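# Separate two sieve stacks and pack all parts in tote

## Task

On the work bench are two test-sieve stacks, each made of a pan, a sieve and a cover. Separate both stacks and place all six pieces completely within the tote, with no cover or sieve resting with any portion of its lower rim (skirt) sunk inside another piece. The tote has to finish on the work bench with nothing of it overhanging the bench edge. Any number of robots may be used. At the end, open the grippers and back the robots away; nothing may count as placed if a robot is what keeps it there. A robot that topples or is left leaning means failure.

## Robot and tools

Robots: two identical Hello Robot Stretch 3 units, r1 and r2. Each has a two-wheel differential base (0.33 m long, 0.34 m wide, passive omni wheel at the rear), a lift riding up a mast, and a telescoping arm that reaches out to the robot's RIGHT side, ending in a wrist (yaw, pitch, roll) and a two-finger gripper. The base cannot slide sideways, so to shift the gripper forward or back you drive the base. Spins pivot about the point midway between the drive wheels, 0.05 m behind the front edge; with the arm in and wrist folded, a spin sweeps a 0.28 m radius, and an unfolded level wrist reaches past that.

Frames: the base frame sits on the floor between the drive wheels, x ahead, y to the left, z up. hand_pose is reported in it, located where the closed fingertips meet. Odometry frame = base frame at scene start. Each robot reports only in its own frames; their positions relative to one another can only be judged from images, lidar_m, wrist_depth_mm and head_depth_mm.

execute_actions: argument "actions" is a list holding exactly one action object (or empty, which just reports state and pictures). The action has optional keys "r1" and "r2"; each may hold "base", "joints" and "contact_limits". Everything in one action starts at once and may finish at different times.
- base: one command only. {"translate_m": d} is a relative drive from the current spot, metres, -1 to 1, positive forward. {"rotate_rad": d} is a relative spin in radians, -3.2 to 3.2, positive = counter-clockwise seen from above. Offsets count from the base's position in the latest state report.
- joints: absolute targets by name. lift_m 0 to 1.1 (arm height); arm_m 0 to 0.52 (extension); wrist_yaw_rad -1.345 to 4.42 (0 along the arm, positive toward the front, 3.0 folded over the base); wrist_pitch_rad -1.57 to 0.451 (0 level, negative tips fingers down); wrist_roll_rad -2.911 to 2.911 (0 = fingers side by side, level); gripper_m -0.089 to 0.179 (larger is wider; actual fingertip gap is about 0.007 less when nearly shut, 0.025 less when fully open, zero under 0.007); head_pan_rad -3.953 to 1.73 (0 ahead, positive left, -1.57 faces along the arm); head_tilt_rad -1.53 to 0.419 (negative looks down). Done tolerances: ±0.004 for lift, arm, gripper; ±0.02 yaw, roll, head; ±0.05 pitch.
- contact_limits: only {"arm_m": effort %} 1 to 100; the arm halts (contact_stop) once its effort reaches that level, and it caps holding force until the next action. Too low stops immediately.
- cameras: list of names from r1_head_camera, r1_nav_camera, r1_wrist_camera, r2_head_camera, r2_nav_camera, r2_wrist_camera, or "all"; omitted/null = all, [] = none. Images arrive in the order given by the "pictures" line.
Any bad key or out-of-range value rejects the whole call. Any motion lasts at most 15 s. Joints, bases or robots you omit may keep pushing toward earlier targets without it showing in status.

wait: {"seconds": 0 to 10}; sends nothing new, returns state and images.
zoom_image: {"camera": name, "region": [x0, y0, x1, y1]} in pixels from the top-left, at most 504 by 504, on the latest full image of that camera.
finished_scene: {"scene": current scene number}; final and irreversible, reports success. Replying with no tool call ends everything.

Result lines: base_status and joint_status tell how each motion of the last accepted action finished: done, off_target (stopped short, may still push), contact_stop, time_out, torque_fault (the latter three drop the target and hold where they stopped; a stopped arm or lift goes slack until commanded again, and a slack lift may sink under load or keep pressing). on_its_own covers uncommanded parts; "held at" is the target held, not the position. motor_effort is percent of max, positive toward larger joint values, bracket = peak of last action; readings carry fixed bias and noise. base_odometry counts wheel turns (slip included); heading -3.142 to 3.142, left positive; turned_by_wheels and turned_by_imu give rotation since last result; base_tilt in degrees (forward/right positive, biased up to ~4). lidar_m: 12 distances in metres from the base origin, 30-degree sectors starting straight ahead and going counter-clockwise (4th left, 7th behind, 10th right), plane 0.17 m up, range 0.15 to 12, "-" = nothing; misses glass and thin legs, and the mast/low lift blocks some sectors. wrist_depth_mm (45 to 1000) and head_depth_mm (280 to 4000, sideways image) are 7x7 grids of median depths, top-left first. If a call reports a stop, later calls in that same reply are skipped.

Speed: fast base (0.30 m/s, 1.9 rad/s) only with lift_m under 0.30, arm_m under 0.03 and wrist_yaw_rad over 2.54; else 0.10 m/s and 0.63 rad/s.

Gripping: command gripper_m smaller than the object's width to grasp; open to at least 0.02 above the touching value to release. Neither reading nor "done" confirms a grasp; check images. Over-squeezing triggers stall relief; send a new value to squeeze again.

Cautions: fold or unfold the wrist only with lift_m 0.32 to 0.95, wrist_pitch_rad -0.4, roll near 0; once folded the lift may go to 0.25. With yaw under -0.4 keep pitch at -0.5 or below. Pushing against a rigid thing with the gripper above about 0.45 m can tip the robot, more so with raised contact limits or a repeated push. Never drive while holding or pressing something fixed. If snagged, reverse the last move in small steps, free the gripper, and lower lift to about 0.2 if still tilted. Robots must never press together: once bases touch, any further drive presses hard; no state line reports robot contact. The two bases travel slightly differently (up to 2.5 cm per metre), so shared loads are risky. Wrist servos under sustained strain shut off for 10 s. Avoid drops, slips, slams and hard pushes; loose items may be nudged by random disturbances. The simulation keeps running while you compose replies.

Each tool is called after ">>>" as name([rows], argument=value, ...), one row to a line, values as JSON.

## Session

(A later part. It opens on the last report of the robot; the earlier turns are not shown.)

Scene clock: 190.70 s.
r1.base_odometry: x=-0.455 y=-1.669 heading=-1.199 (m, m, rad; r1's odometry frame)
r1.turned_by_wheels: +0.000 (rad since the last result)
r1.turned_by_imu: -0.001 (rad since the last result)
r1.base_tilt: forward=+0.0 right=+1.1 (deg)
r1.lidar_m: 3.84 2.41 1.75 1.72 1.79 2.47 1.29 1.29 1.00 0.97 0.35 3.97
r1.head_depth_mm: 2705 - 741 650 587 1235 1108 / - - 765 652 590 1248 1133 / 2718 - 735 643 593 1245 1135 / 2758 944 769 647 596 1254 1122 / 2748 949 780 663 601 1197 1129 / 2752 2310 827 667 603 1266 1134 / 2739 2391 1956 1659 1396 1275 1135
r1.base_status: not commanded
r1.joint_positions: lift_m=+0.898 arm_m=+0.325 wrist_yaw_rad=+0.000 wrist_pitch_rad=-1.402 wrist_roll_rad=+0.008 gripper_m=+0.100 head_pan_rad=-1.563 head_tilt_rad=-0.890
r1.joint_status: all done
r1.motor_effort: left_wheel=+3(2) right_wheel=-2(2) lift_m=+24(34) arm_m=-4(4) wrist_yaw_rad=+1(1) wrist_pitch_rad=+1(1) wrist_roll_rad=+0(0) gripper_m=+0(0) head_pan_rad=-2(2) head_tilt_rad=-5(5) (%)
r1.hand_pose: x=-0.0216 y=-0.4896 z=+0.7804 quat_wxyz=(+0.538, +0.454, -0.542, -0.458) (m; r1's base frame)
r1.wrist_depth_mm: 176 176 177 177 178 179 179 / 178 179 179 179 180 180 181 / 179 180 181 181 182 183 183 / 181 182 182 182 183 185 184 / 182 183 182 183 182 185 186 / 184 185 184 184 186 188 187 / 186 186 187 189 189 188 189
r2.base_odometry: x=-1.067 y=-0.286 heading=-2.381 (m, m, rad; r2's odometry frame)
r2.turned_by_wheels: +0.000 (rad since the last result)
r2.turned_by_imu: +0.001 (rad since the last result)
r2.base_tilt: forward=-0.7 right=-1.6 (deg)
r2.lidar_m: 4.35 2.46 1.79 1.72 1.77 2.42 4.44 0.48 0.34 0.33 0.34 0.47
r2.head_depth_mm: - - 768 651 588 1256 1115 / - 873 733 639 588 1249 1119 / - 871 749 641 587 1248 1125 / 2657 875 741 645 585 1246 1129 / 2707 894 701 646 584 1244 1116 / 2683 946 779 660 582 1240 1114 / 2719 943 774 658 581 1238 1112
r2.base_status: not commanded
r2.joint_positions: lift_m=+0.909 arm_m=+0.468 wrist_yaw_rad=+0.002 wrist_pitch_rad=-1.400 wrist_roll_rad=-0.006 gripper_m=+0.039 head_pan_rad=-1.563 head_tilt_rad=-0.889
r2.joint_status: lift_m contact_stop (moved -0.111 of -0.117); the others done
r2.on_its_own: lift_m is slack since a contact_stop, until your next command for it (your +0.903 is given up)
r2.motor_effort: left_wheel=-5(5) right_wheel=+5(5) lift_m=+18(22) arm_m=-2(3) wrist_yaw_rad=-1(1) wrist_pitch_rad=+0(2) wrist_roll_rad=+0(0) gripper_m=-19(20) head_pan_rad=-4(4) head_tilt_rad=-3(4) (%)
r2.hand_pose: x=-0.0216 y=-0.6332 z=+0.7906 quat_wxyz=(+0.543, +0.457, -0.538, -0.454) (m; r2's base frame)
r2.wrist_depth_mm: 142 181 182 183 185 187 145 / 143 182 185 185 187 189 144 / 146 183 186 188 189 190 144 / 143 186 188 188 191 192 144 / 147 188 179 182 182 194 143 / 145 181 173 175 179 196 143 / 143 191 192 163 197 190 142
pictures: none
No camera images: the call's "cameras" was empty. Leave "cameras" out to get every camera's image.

Pan caught the neighbour's edge; shift out slightly.

>>> execute_actions([
  {"r1":{"joints":{"gripper_m":0.025}},"r2":{"joints":{"lift_m":0.913,"arm_m":0.478}}},
], cameras=[])

>>> execute_actions([
  {"r1":{"joints":{"lift_m":1.02}},"r2":{"joints":{"gripper_m":0.1}}},
], cameras=[])

>>> execute_actions([
  {"r1":{"base":{"translate_m":-0.16}},"r2":{"joints":{"lift_m":1.03}}},
], cameras=["r2_wrist_camera","r2_head_camera"])

Scene clock: 194.37 s.
r1.base_odometry: x=-0.455 y=-1.669 heading=-1.199 (m, m, rad; r1's odometry frame)
r1.turned_by_wheels: +0.000 (rad since the last result)
r1.turned_by_imu: +0.000 (rad since the last result)
r1.base_tilt: forward=+0.0 right=+1.3 (deg)
r1.lidar_m: 3.82 2.41 1.75 1.72 1.79 2.47 1.28 1.29 1.00 0.97 0.35 3.96
r1.head_depth_mm: 2716 - 741 648 586 1239 1103 / - - 765 651 590 1238 1129 / 2710 - 737 645 594 1250 1136 / 2746 946 760 651 596 1254 1126 / 2748 953 784 665 601 1197 1130 / 2762 2306 828 668 603 1268 1138 / 2763 2379 1967 1654 1390 1273 1138
r1.base_status: not commanded
r1.joint_positions: lift_m=+0.898 arm_m=+0.325 wrist_yaw_rad=+0.000 wrist_pitch_rad=-1.402 wrist_roll_rad=+0.008 gripper_m=+0.026 head_pan_rad=-1.563 head_tilt_rad=-0.890
r1.joint_status: all done
r1.motor_effort: left_wheel=+3(3) right_wheel=-2(2) lift_m=+23(24) arm_m=-4(4) wrist_yaw_rad=+0(0) wrist_pitch_rad=+1(1) wrist_roll_rad=+0(0) gripper_m=-19(94) head_pan_rad=-3(3) head_tilt_rad=-5(5) (%)
r1.hand_pose: x=-0.0216 y=-0.4897 z=+0.7804 quat_wxyz=(+0.538, +0.454, -0.542, -0.458) (m; r1's base frame)
r1.wrist_depth_mm: 176 177 177 177 178 179 179 / 177 179 178 179 179 180 181 / 180 180 181 181 181 182 183 / 181 182 182 180 183 183 184 / 182 183 180 181 182 185 186 / 185 184 181 183 182 187 188 / 187 187 188 188 189 188 189
r2.base_odometry: x=-1.067 y=-0.286 heading=-2.381 (m, m, rad; r2's odometry frame)
r2.turned_by_wheels: +0.000 (rad since the last result)
r2.turned_by_imu: +0.000 (rad since the last result)
r2.base_tilt: forward=-0.5 right=-1.4 (deg)
r2.lidar_m: 4.34 2.46 1.79 1.72 1.78 2.42 4.44 0.48 0.35 0.33 0.34 0.47
r2.head_depth_mm: - - 770 653 588 1254 1120 / - 870 732 638 587 1251 1119 / - 868 759 641 587 1249 1127 / 2704 872 743 645 584 1245 1122 / 2702 894 700 645 583 1249 1115 / 2681 948 775 657 580 1242 1113 / 2725 943 774 656 582 1235 1109
r2.base_status: not commanded
r2.joint_positions: lift_m=+0.913 arm_m=+0.478 wrist_yaw_rad=+0.002 wrist_pitch_rad=-1.404 wrist_roll_rad=-0.006 gripper_m=+0.039 head_pan_rad=-1.563 head_tilt_rad=-0.889
r2.joint_status: all done
r2.motor_effort: left_wheel=-4(5) right_wheel=+4(5) lift_m=+23(24) arm_m=+3(5) wrist_yaw_rad=+0(1) wrist_pitch_rad=+2(3) wrist_roll_rad=+0(0) gripper_m=-20(19) head_pan_rad=-4(4) head_tilt_rad=-4(4) (%)
r2.hand_pose: x=-0.0216 y=-0.6414 z=+0.7946 quat_wxyz=(+0.542, +0.458, -0.538, -0.455) (m; r2's base frame)
r2.wrist_depth_mm: 144 182 184 185 187 188 144 / 146 184 186 188 189 191 144 / 146 186 187 190 191 192 143 / 146 188 189 189 193 194 143 / 145 190 182 184 194 197 143 / 147 182 177 178 180 197 143 / 144 195 195 173 201 195 142
pictures: none
No camera images: the call's "cameras" was empty. Leave "cameras" out to get every camera's image.

Scene clock: 196.30 s.
r1.base_odometry: x=-0.455 y=-1.669 heading=-1.199 (m, m, rad; r1's odometry frame)
r1.turned_by_wheels: +0.000 (rad since the last result)
r1.turned_by_imu: +0.000 (rad since the last result)
r1.base_tilt: forward=+0.0 right=+1.2 (deg)
r1.lidar_m: 3.83 2.40 1.75 1.72 1.79 2.47 1.29 1.29 1.00 0.97 0.35 3.96
r1.head_depth_mm: 2708 916 758 649 587 1236 1114 / 2775 926 762 654 589 1248 1125 / - 881 605 655 595 1250 1139 / 2752 913 724 660 597 1249 1127 / 2777 951 781 663 600 1193 1132 / 2788 2312 826 667 603 1262 1130 / 2783 2386 1943 1659 1387 1279 1139
r1.base_status: not commanded
r1.joint_positions: lift_m=+1.020 arm_m=+0.325 wrist_yaw_rad=+0.000 wrist_pitch_rad=-1.402 wrist_roll_rad=+0.008 gripper_m=+0.026 head_pan_rad=-1.563 head_tilt_rad=-0.890
r1.joint_status: all done
r1.motor_effort: left_wheel=+3(3) right_wheel=-2(2) lift_m=+46(53) arm_m=-4(4) wrist_yaw_rad=-1(0) wrist_pitch_rad=+1(1) wrist_roll_rad=+0(0) gripper_m=-19(19) head_pan_rad=-1(3) head_tilt_rad=-5(6) (%)
r1.hand_pose: x=-0.0216 y=-0.4897 z=+0.9017 quat_wxyz=(+0.538, +0.454, -0.542, -0.458) (m; r1's base frame)
r1.wrist_depth_mm: - 295 295 296 298 299 296 / - 298 298 298 300 302 302 / - 299 301 302 305 304 306 / - 303 305 180 305 306 308 / - 305 180 181 182 308 311 / - 308 182 183 183 314 314 / - 311 313 314 315 315 315
r2.base_odometry: x=-1.067 y=-0.286 heading=-2.381 (m, m, rad; r2's odometry frame)
r2.turned_by_wheels: +0.000 (rad since the last result)
r2.turned_by_imu: +0.000 (rad since the last result)
r2.base_tilt: forward=-0.5 right=-1.4 (deg)
r2.lidar_m: 4.37 2.46 1.79 1.71 1.78 2.42 4.44 0.48 0.35 0.33 0.34 0.47
r2.head_depth_mm: - - 772 651 589 1258 1117 / - 871 735 638 586 1252 1119 / - 870 759 640 586 1252 1128 / 2685 866 739 645 585 1248 1121 / 2708 892 700 645 584 1245 1112 / 2696 947 774 658 581 1240 1111 / 2712 946 776 656 580 1240 1107
r2.base_status: not commanded
r2.joint_positions: lift_m=+0.913 arm_m=+0.478 wrist_yaw_rad=+0.002 wrist_pitch_rad=-1.403 wrist_roll_rad=-0.006 gripper_m=+0.100 head_pan_rad=-1.563 head_tilt_rad=-0.889
r2.joint_status: all done
r2.motor_effort: left_wheel=-4(5) right_wheel=+4(5) lift_m=+24(24) arm_m=+4(3) wrist_yaw_rad=-1(1) wrist_pitch_rad=+1(2) wrist_roll_rad=+0(0) gripper_m=-1(81) head_pan_rad=-4(4) head_tilt_rad=-4(4) (%)
r2.hand_pose: x=-0.0216 y=-0.6417 z=+0.7947 quat_wxyz=(+0.542, +0.458, -0.538, -0.455) (m; r2's base frame)
r2.wrist_depth_mm: 143 182 184 186 187 189 145 / 146 185 186 188 189 190 144 / 146 186 187 190 192 193 144 / 146 188 189 191 194 195 143 / 145 189 191 192 196 196 143 / 147 181 193 193 198 191 143 / 138 195 195 176 200 201 142
pictures: none
No camera images: the call's "cameras" was empty. Leave "cameras" out to get every camera's image.

Scene clock: 198.97 s.
r1.base_odometry: x=-0.513 y=-1.520 heading=-1.199 (m, m, rad; r1's odometry frame)
r1.turned_by_wheels: +0.000 (rad since the last result)
r1.turned_by_imu: +0.000 (rad since the last result)
r1.base_tilt: forward=-0.1 right=+1.3 (deg)
r1.lidar_m: 3.98 2.41 1.78 1.72 1.79 2.48 4.76 1.13 1.00 0.97 0.44 0.45
r1.head_depth_mm: 2660 888 759 648 588 1234 1109 / 2761 925 763 654 590 1244 1133 / - 879 605 656 593 1246 1133 / 2763 912 724 659 596 1254 1127 / 2789 950 783 664 590 1258 1129 / 2762 956 788 667 591 1239 1136 / 2770 966 796 670 595 952 1141
r1.base_status: done
r1.joint_positions: lift_m=+1.020 arm_m=+0.325 wrist_yaw_rad=+0.000 wrist_pitch_rad=-1.402 wrist_roll_rad=+0.008 gripper_m=+0.026 head_pan_rad=-1.563 head_tilt_rad=-0.890
r1.joint_status: not commanded
r1.motor_effort: left_wheel=+3(5) right_wheel=-2(7) lift_m=+47(47) arm_m=-4(4) wrist_yaw_rad=+1(1) wrist_pitch_rad=+1(1) wrist_roll_rad=+0(0) gripper_m=-19(19) head_pan_rad=-3(3) head_tilt_rad=-5(5) (%)
r1.hand_pose: x=-0.0216 y=-0.4897 z=+0.9017 quat_wxyz=(+0.538, +0.454, -0.542, -0.458) (m; r1's base frame)
r1.wrist_depth_mm: 295 294 298 298 297 298 297 / 299 297 297 300 302 301 300 / 299 301 301 300 303 304 306 / 303 302 304 180 307 305 306 / 305 306 180 181 181 312 311 / 307 310 181 183 181 312 314 / 310 313 314 313 316 313 318
r2.base_odometry: x=-1.067 y=-0.286 heading=-2.381 (m, m, rad; r2's odometry frame)
r2.turned_by_wheels: +0.000 (rad since the last result)
r2.turned_by_imu: +0.000 (rad since the last result)
r2.base_tilt: forward=-0.6 right=-1.3 (deg)
r2.lidar_m: 4.37 2.46 1.79 1.71 1.78 2.41 4.44 0.48 0.35 0.33 0.34 0.47
r2.head_depth_mm: 2672 966 786 667 588 1252 1124 / 2697 869 735 638 587 1251 1121 / 2685 853 775 642 587 1246 1126 / 2698 852 756 645 585 1251 1120 / 2709 893 700 646 585 1245 1116 / 2719 948 778 657 581 1238 1111 / 2718 946 772 657 581 1240 1110
r2.base_status: not commanded
r2.joint_positions: lift_m=+1.030 arm_m=+0.478 wrist_yaw_rad=+0.002 wrist_pitch_rad=-1.403 wrist_roll_rad=-0.006 gripper_m=+0.100 head_pan_rad=-1.563 head_tilt_rad=-0.889
r2.joint_status: all done
r2.motor_effort: left_wheel=-5(5) right_wheel=+4(4) lift_m=+24(25) arm_m=+3(3) wrist_yaw_rad=+0(1) wrist_pitch_rad=+1(2) wrist_roll_rad=+0(0) gripper_m=+0(0) head_pan_rad=-4(4) head_tilt_rad=-4(4) (%)
r2.hand_pose: x=-0.0216 y=-0.6417 z=+0.9116 quat_wxyz=(+0.542, +0.458, -0.538, -0.455) (m; r2's base frame)
r2.wrist_depth_mm: 292 222 298 260 302 239 311 / 298 224 298 305 305 246 312 / 302 243 306 308 308 244 317 / 305 246 305 308 313 244 322 / 309 237 311 311 317 243 326 / 310 312 313 290 319 325 329 / 315 229 318 279 325 262 332
pictures: r2_head_camera (sideways: a quarter turn clockwise sets it upright), r2_wrist_camera
Images, in order (width x height): r2_head_camera 896x504, r2_wrist_camera 644x364.

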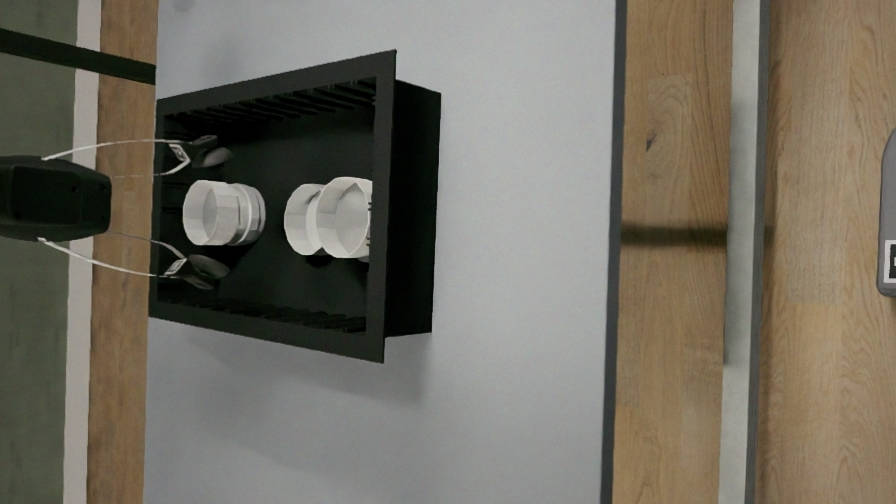

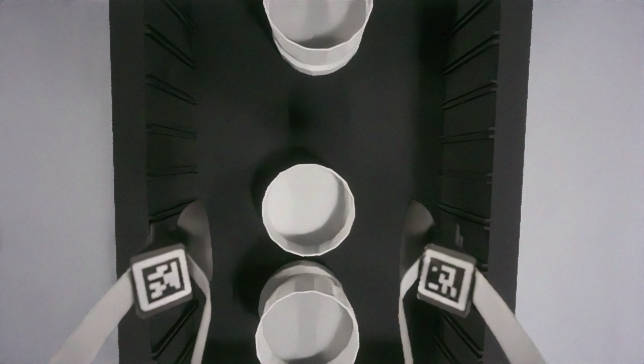

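>>> execute_actions([
  {"r1":{"base":{"translate_m":-0.35},"joints":{"arm_m":0.462}},"r2":{"base":{"translate_m":0.3},"joints":{"arm_m":0.1,"head_pan_rad":-2.0}}},
], cameras=[])

>>> execute_actions([
  {"r1":{"joints":{"lift_m":0.906}}},
], cameras=["r1_wrist_camera"])

>>> execute_actions([
  {"r1":{"joints":{"gripper_m":0.088}}},
], cameras=[])

>>> execute_actions([
  {"r1":{"joints":{"lift_m":1.03}}},
], cameras=["r1_wrist_camera"])

>>> execute_actions([
  {"r1":{"joints":{"arm_m":0.1}}},
], cameras=["r2_head_camera"])

Scene clock: 208.23 s.
r1.base_odometry: x=-0.640 y=-1.194 heading=-1.199 (m, m, rad; r1's odometry frame)
r1.turned_by_wheels: +0.000 (rad since the last result)
r1.turned_by_imu: -0.001 (rad since the last result)
r1.base_tilt: forward=-0.2 right=+1.2 (deg)
r1.lidar_m: 4.34 2.38 1.79 1.72 1.79 2.48 4.41 0.80 0.99 0.96 1.00 0.73
r1.head_depth_mm: 2640 917 680 648 576 1239 1108 / 2685 845 743 639 579 1237 1130 / 2703 839 693 644 583 1253 1135 / 2741 858 772 646 586 1255 1128 / 2722 926 709 662 588 1260 1133 / 2750 958 789 666 592 1269 1135 / 2787 963 791 672 596 1279 1137
r1.base_status: done
r1.joint_positions: lift_m=+1.020 arm_m=+0.462 wrist_yaw_rad=+0.000 wrist_pitch_rad=-1.402 wrist_roll_rad=+0.008 gripper_m=+0.026 head_pan_rad=-1.563 head_tilt_rad=-0.890
r1.joint_status: all done
r1.motor_effort: left_wheel=+3(4) right_wheel=-2(7) lift_m=+47(46) arm_m=+5(7) wrist_yaw_rad=+1(1) wrist_pitch_rad=+1(1) wrist_roll_rad=+0(0) gripper_m=-19(19) head_pan_rad=-2(2) head_tilt_rad=-5(5) (%)
r1.hand_pose: x=-0.0216 y=-0.6259 z=+0.9017 quat_wxyz=(+0.538, +0.454, -0.542, -0.458) (m; r1's base frame)
r1.wrist_depth_mm: 293 215 293 292 295 275 299 / 295 297 295 295 294 275 300 / 300 299 299 297 302 273 303 / 303 301 296 180 302 273 307 / 307 305 180 182 181 264 310 / 307 308 181 183 182 239 312 / 312 220 302 267 270 293 316
r2.base_odometry: x=-1.285 y=-0.493 heading=-2.381 (m, m, rad; r2's odometry frame)
r2.turned_by_wheels: +0.000 (rad since the last result)
r2.turned_by_imu: +0.000 (rad since the last result)
r2.base_tilt: forward=-0.6 right=-1.5 (deg)
r2.lidar_m: 4.05 2.47 1.79 1.72 1.78 2.41 4.73 0.47 0.34 0.33 0.34 0.46
r2.head_depth_mm: - - 748 668 1418 1255 1120 / - - 729 665 1392 1210 1117 / - 874 716 662 1337 1208 1136 / 2897 - 723 662 602 1210 1132 / - - 759 666 584 1243 1111 / - - - - 570 1236 1081 / - - - - 570 1205 1076
r2.base_status: done
r2.joint_positions: lift_m=+1.030 arm_m=+0.100 wrist_yaw_rad=+0.002 wrist_pitch_rad=-1.402 wrist_roll_rad=-0.006 gripper_m=+0.100 head_pan_rad=-1.993 head_tilt_rad=-0.889
r2.joint_status: all done
r2.motor_effort: left_wheel=-5(6) right_wheel=+3(9) lift_m=+24(24) arm_m=-3(1) wrist_yaw_rad=-1(0) wrist_pitch_rad=+1(2) wrist_roll_rad=+0(0) gripper_m=-2(1) head_pan_rad=-5(35) head_tilt_rad=-4(4) (%)
r2.hand_pose: x=-0.0216 y=-0.2645 z=+0.9116 quat_wxyz=(+0.542, +0.458, -0.538, -0.455) (m; r2's base frame)
r2.wrist_depth_mm: 296 299 302 303 309 311 314 / 300 302 304 306 311 315 317 / 302 303 309 312 314 315 320 / - - - - - - - / - - - - - - - / - - - - - - - / - - - - - - -
pictures: none
No camera images: the call's "cameras" was empty. Leave "cameras" out to get every camera's image.

Scene clock: 210.10 s.
r1.base_odometry: x=-0.640 y=-1.194 heading=-1.199 (m, m, rad; r1's odometry frame)
r1.turned_by_wheels: +0.000 (rad since the last result)
r1.turned_by_imu: +0.000 (rad since the last result)
r1.base_tilt: forward=-0.1 right=+1.3 (deg)
r1.lidar_m: 4.32 2.38 1.78 1.73 1.79 2.48 4.42 0.80 0.99 0.96 1.00 0.72
r1.head_depth_mm: - - 654 641 576 1232 1113 / 2688 844 742 638 577 1240 1127 / - 849 692 643 581 1246 1132 / 2732 869 758 650 586 1251 1128 / 2740 923 711 662 588 1258 1132 / 2766 958 787 670 591 1267 1130 / 2781 967 793 671 594 1267 1140
r1.base_status: not commanded
r1.joint_positions: lift_m=+0.906 arm_m=+0.462 wrist_yaw_rad=+0.000 wrist_pitch_rad=-1.402 wrist_roll_rad=+0.008 gripper_m=+0.026 head_pan_rad=-1.563 head_tilt_rad=-0.890
r1.joint_status: all done
r1.motor_effort: left_wheel=+3(2) right_wheel=-2(2) lift_m=+24(39) arm_m=+5(5) wrist_yaw_rad=+1(1) wrist_pitch_rad=+1(1) wrist_roll_rad=+0(0) gripper_m=-19(19) head_pan_rad=-3(2) head_tilt_rad=-5(5) (%)
r1.hand_pose: x=-0.0216 y=-0.6259 z=+0.7884 quat_wxyz=(+0.538, +0.454, -0.542, -0.458) (m; r1's base frame)
r1.wrist_depth_mm: 123 168 183 181 181 183 183 / 123 168 182 183 183 185 183 / 123 168 186 184 184 187 183 / 123 168 186 180 187 188 184 / 123 162 180 181 181 190 183 / 124 147 182 182 183 193 183 / 122 183 193 170 170 194 179
r2.base_odometry: x=-1.285 y=-0.493 heading=-2.381 (m, m, rad; r2's odometry frame)
r2.turned_by_wheels: +0.000 (rad since the last result)
r2.turned_by_imu: +0.000 (rad since the last result)
r2.base_tilt: forward=-0.5 right=-1.6 (deg)
r2.lidar_m: 4.06 2.47 1.79 1.72 1.78 2.42 4.74 0.47 0.34 0.33 0.34 0.46
r2.head_depth_mm: - - 749 667 1423 1252 1119 / - - 731 664 1390 1214 1116 / - 871 716 665 1338 1211 1137 / 2858 - 722 662 603 1202 1133 / - - 758 668 584 1247 1111 / - - - - 571 1230 1080 / - - - - 569 1199 1072
r2.base_status: not commanded
r2.joint_positions: lift_m=+1.030 arm_m=+0.100 wrist_yaw_rad=+0.002 wrist_pitch_rad=-1.402 wrist_roll_rad=-0.006 gripper_m=+0.100 head_pan_rad=-1.993 head_tilt_rad=-0.889
r2.joint_status: not commanded
r2.motor_effort: left_wheel=-4(5) right_wheel=+4(3) lift_m=+24(24) arm_m=-3(2) wrist_yaw_rad=-1(1) wrist_pitch_rad=+1(1) wrist_roll_rad=+0(0) gripper_m=+0(0) head_pan_rad=-4(4) head_tilt_rad=-3(3) (%)
r2.hand_pose: x=-0.0216 y=-0.2645 z=+0.9116 quat_wxyz=(+0.542, +0.458, -0.538, -0.455) (m; r2's base frame)
r2.wrist_depth_mm: 296 300 302 305 307 310 313 / 300 301 303 307 311 313 315 / 302 306 308 309 314 316 319 / - - - - - - - / - - - - - - - / - - - - - - - / - - - - - - -
pictures: r1_wrist_camera
Images, in order (width x height): r1_wrist_camera 644x364.

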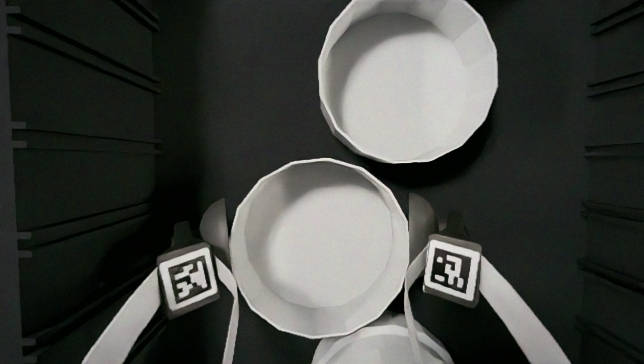

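Scene clock: 211.20 s.
r1.base_odometry: x=-0.640 y=-1.194 heading=-1.199 (m, m, rad; r1's odometry frame)
r1.turned_by_wheels: +0.000 (rad since the last result)
r1.turned_by_imu: +0.000 (rad since the last result)
r1.base_tilt: forward=+0.0 right=+1.2 (deg)
r1.lidar_m: 4.33 2.39 1.79 1.72 1.79 2.48 4.39 0.80 0.99 0.96 1.00 0.72
r1.head_depth_mm: - - 654 640 576 1238 1109 / 2693 843 743 640 580 1245 1134 / - 850 692 642 582 1241 1138 / 2753 865 754 646 586 1249 1125 / 2733 925 710 663 588 1266 1131 / 2750 962 785 670 591 1266 1130 / 2763 964 789 671 595 1275 1143
r1.base_status: not commanded
r1.joint_positions: lift_m=+0.906 arm_m=+0.462 wrist_yaw_rad=+0.000 wrist_pitch_rad=-1.402 wrist_roll_rad=+0.008 gripper_m=+0.088 head_pan_rad=-1.563 head_tilt_rad=-0.890
r1.joint_status: all done
r1.motor_effort: left_wheel=+3(3) right_wheel=-2(2) lift_m=+24(25) arm_m=+5(5) wrist_yaw_rad=+1(1) wrist_pitch_rad=+1(1) wrist_roll_rad=+0(0) gripper_m=+0(75) head_pan_rad=-2(2) head_tilt_rad=-5(5) (%)
r1.hand_pose: x=-0.0216 y=-0.6259 z=+0.7884 quat_wxyz=(+0.538, +0.454, -0.542, -0.458) (m; r1's base frame)
r1.wrist_depth_mm: 123 169 182 182 181 184 183 / 124 168 184 183 183 185 184 / 123 168 186 185 185 187 184 / 124 168 187 186 188 189 184 / 124 163 187 187 187 189 182 / 123 148 188 189 193 192 182 / 123 182 192 171 171 194 180
r2.base_odometry: x=-1.285 y=-0.493 heading=-2.381 (m, m, rad; r2's odometry frame)
r2.turned_by_wheels: +0.000 (rad since the last result)
r2.turned_by_imu: +0.000 (rad since the last result)
r2.base_tilt: forward=-0.5 right=-1.4 (deg)
r2.lidar_m: 4.06 2.47 1.79 1.72 1.78 2.41 4.74 0.47 0.34 0.33 0.34 0.46
r2.head_depth_mm: - - 748 667 1418 1249 1115 / - - 728 666 1387 1208 1120 / - 874 717 662 1338 1209 1135 / 2882 - 723 662 601 1205 1130 / - - 755 666 582 1246 1109 / - - - - 571 1239 1081 / - - - - 570 1196 1074
r2.base_status: not commanded
r2.joint_positions: lift_m=+1.030 arm_m=+0.100 wrist_yaw_rad=+0.002 wrist_pitch_rad=-1.402 wrist_roll_rad=-0.006 gripper_m=+0.100 head_pan_rad=-1.993 head_tilt_rad=-0.889
r2.joint_status: not commanded
r2.motor_effort: left_wheel=-4(5) right_wheel=+4(4) lift_m=+24(24) arm_m=-2(3) wrist_yaw_rad=+0(1) wrist_pitch_rad=+1(2) wrist_roll_rad=+0(0) gripper_m=+0(0) head_pan_rad=-4(4) head_tilt_rad=-3(4) (%)
r2.hand_pose: x=-0.0216 y=-0.2645 z=+0.9116 quat_wxyz=(+0.542, +0.458, -0.538, -0.455) (m; r2's base frame)
r2.wrist_depth_mm: 298 299 300 304 307 310 313 / 299 303 305 311 311 311 315 / 302 304 310 312 313 317 318 / - - - - - - - / - - - - - - - / - - - - - - - / - - - - - - -
pictures: none
No camera images: the call's "cameras" was empty. Leave "cameras" out to get every camera's image.

Scene clock: 213.17 s.
r1.base_odometry: x=-0.640 y=-1.194 heading=-1.199 (m, m, rad; r1's odometry frame)
r1.turned_by_wheels: +0.000 (rad since the last result)
r1.turned_by_imu: +0.000 (rad since the last result)
r1.base_tilt: forward=-0.2 right=+1.4 (deg)
r1.lidar_m: 4.34 2.39 1.78 1.72 1.79 2.48 4.41 0.80 0.99 0.96 1.00 0.72
r1.head_depth_mm: 2657 919 680 648 575 1241 1113 / 2706 846 743 638 579 1240 1129 / 2712 843 691 643 583 1251 1134 / 2726 868 768 647 585 1257 1127 / 2731 925 711 664 589 1254 1128 / 2778 958 788 669 592 1266 1131 / 2753 968 792 673 595 1273 1139
r1.base_status: not commanded
r1.joint_positions: lift_m=+1.030 arm_m=+0.462 wrist_yaw_rad=+0.000 wrist_pitch_rad=-1.402 wrist_roll_rad=+0.008 gripper_m=+0.088 head_pan_rad=-1.563 head_tilt_rad=-0.890
r1.joint_status: all done
r1.motor_effort: left_wheel=+3(3) right_wheel=-2(2) lift_m=+46(48) arm_m=+5(5) wrist_yaw_rad=+1(0) wrist_pitch_rad=+1(1) wrist_roll_rad=+0(0) gripper_m=+1(0) head_pan_rad=-2(3) head_tilt_rad=-4(5) (%)
r1.hand_pose: x=-0.0216 y=-0.6259 z=+0.9117 quat_wxyz=(+0.538, +0.454, -0.542, -0.458) (m; r1's base frame)
r1.wrist_depth_mm: 303 304 302 303 302 273 307 / 307 308 305 306 307 274 313 / 310 309 307 309 309 272 314 / 314 312 310 308 316 273 319 / 314 316 315 311 315 258 321 / 321 319 316 293 285 240 325 / 318 318 310 280 314 292 328
r2.base_odometry: x=-1.285 y=-0.493 heading=-2.381 (m, m, rad; r2's odometry frame)
r2.turned_by_wheels: +0.000 (rad since the last result)
r2.turned_by_imu: +0.000 (rad since the last result)
r2.base_tilt: forward=-0.6 right=-1.6 (deg)
r2.lidar_m: 4.05 2.48 1.79 1.72 1.78 2.42 4.74 0.47 0.34 0.33 0.34 0.46
r2.head_depth_mm: - - 751 668 1425 1247 1122 / - - 729 664 1387 1213 1116 / - 891 716 664 1334 1208 1134 / 2917 - 723 660 602 1207 1130 / - - 758 666 582 1242 1109 / - - - - 571 1241 1076 / - - - - 571 1201 1076
r2.base_status: not commanded
r2.joint_positions: lift_m=+1.030 arm_m=+0.100 wrist_yaw_rad=+0.002 wrist_pitch_rad=-1.402 wrist_roll_rad=-0.006 gripper_m=+0.100 head_pan_rad=-1.993 head_tilt_rad=-0.889
r2.joint_status: not commanded
r2.motor_effort: left_wheel=-5(5) right_wheel=+4(3) lift_m=+24(24) arm_m=-2(2) wrist_yaw_rad=-1(1) wrist_pitch_rad=+2(1) wrist_roll_rad=+0(0) gripper_m=+0(1) head_pan_rad=-4(4) head_tilt_rad=-4(3) (%)
r2.hand_pose: x=-0.0216 y=-0.2645 z=+0.9116 quat_wxyz=(+0.542, +0.458, -0.538, -0.455) (m; r2's base frame)
r2.wrist_depth_mm: 296 299 299 305 310 308 315 / 299 300 305 308 309 314 316 / 303 304 307 312 313 315 320 / - - - - - - - / - - - - - - - / - - - - - - - / - - - - - - -
pictures: r1_wrist_camera
Images, in order (width x height): r1_wrist_camera 644x364.

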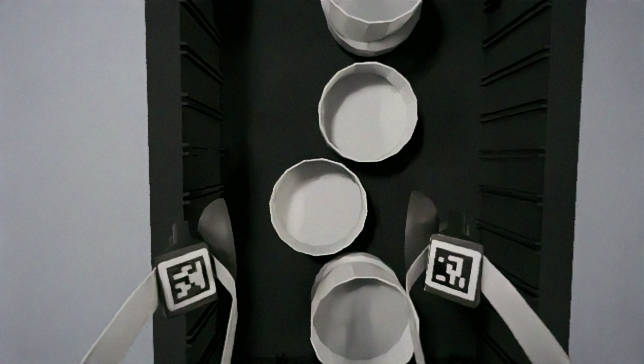

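Scene clock: 217.03 s.
r1.base_odometry: x=-0.640 y=-1.194 heading=-1.199 (m, m, rad; r1's odometry frame)
r1.turned_by_wheels: +0.000 (rad since the last result)
r1.turned_by_imu: +0.000 (rad since the last result)
r1.base_tilt: forward=-0.2 right=+1.2 (deg)
r1.lidar_m: 4.33 2.39 1.78 1.72 1.79 2.48 4.43 0.80 1.00 0.96 1.00 0.73
r1.head_depth_mm: - - 648 645 577 1233 1109 / - - - 636 569 1244 1132 / - - - - 581 1245 1136 / 2735 878 774 648 576 1252 1124 / 2745 925 713 662 588 1256 1131 / 2748 960 788 669 592 1259 1135 / 2761 969 794 670 595 1269 1138
r1.base_status: not commanded
r1.joint_positions: lift_m=+1.030 arm_m=+0.100 wrist_yaw_rad=+0.000 wrist_pitch_rad=-1.402 wrist_roll_rad=+0.008 gripper_m=+0.088 head_pan_rad=-1.563 head_tilt_rad=-0.890
r1.joint_status: all done
r1.motor_effort: left_wheel=+3(3) right_wheel=-2(2) lift_m=+46(46) arm_m=-4(6) wrist_yaw_rad=+0(1) wrist_pitch_rad=+1(1) wrist_roll_rad=+0(0) gripper_m=+0(0) head_pan_rad=-3(3) head_tilt_rad=-5(5) (%)
r1.hand_pose: x=-0.0216 y=-0.2647 z=+0.9117 quat_wxyz=(+0.538, +0.454, -0.542, -0.458) (m; r1's base frame)
r1.wrist_depth_mm: 305 307 308 308 309 311 310 / 307 307 309 310 310 312 314 / 311 311 312 313 314 314 316 / 313 315 - - - - - / - - - - - - - / - - - - - - - / - - - - - - -
r2.base_odometry: x=-1.285 y=-0.493 heading=-2.381 (m, m, rad; r2's odometry frame)
r2.turned_by_wheels: +0.000 (rad since the last result)
r2.turned_by_imu: +0.000 (rad since the last result)
r2.base_tilt: forward=-0.4 right=-1.4 (deg)
r2.lidar_m: 4.06 2.46 1.79 1.72 1.78 2.42 4.73 0.47 0.34 0.33 0.34 0.46
r2.head_depth_mm: - - 751 669 1427 1248 1118 / - - 727 665 1384 1214 1117 / - 885 715 663 1339 1206 1138 / 2923 - 723 661 602 1214 1128 / - - 758 667 583 1238 1111 / - - - - 571 1237 1076 / - - - - 570 1193 1072
r2.base_status: not commanded
r2.joint_positions: lift_m=+1.030 arm_m=+0.100 wrist_yaw_rad=+0.002 wrist_pitch_rad=-1.402 wrist_roll_rad=-0.006 gripper_m=+0.100 head_pan_rad=-1.993 head_tilt_rad=-0.889
r2.joint_status: not commanded
r2.motor_effort: left_wheel=-5(5) right_wheel=+3(4) lift_m=+24(24) arm_m=-3(3) wrist_yaw_rad=-1(0) wrist_pitch_rad=+1(1) wrist_roll_rad=+0(0) gripper_m=+0(1) head_pan_rad=-4(4) head_tilt_rad=-3(4) (%)
r2.hand_pose: x=-0.0216 y=-0.2645 z=+0.9116 quat_wxyz=(+0.542, +0.458, -0.538, -0.455) (m; r2's base frame)
r2.wrist_depth_mm: 297 299 303 303 306 309 312 / 300 302 305 306 310 313 317 / 303 305 310 311 315 316 320 / - - - - - - - / - - - - - - - / - - - - - - - / - - - - - - -
pictures: r2_head_camera (sideways: a quarter turn clockwise sets it upright)
Images, in order (width x height): r2_head_camera 896x504.

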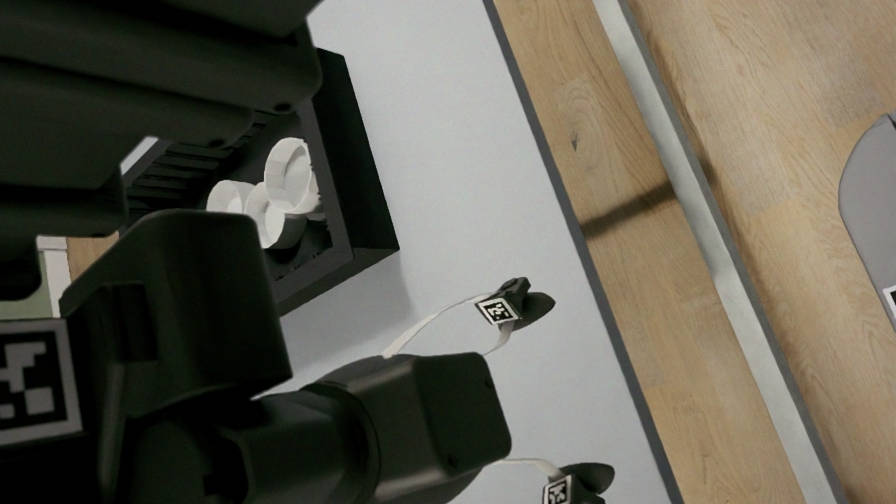

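>>> finished_scene(scene=1)

The scene is finished: the task was done.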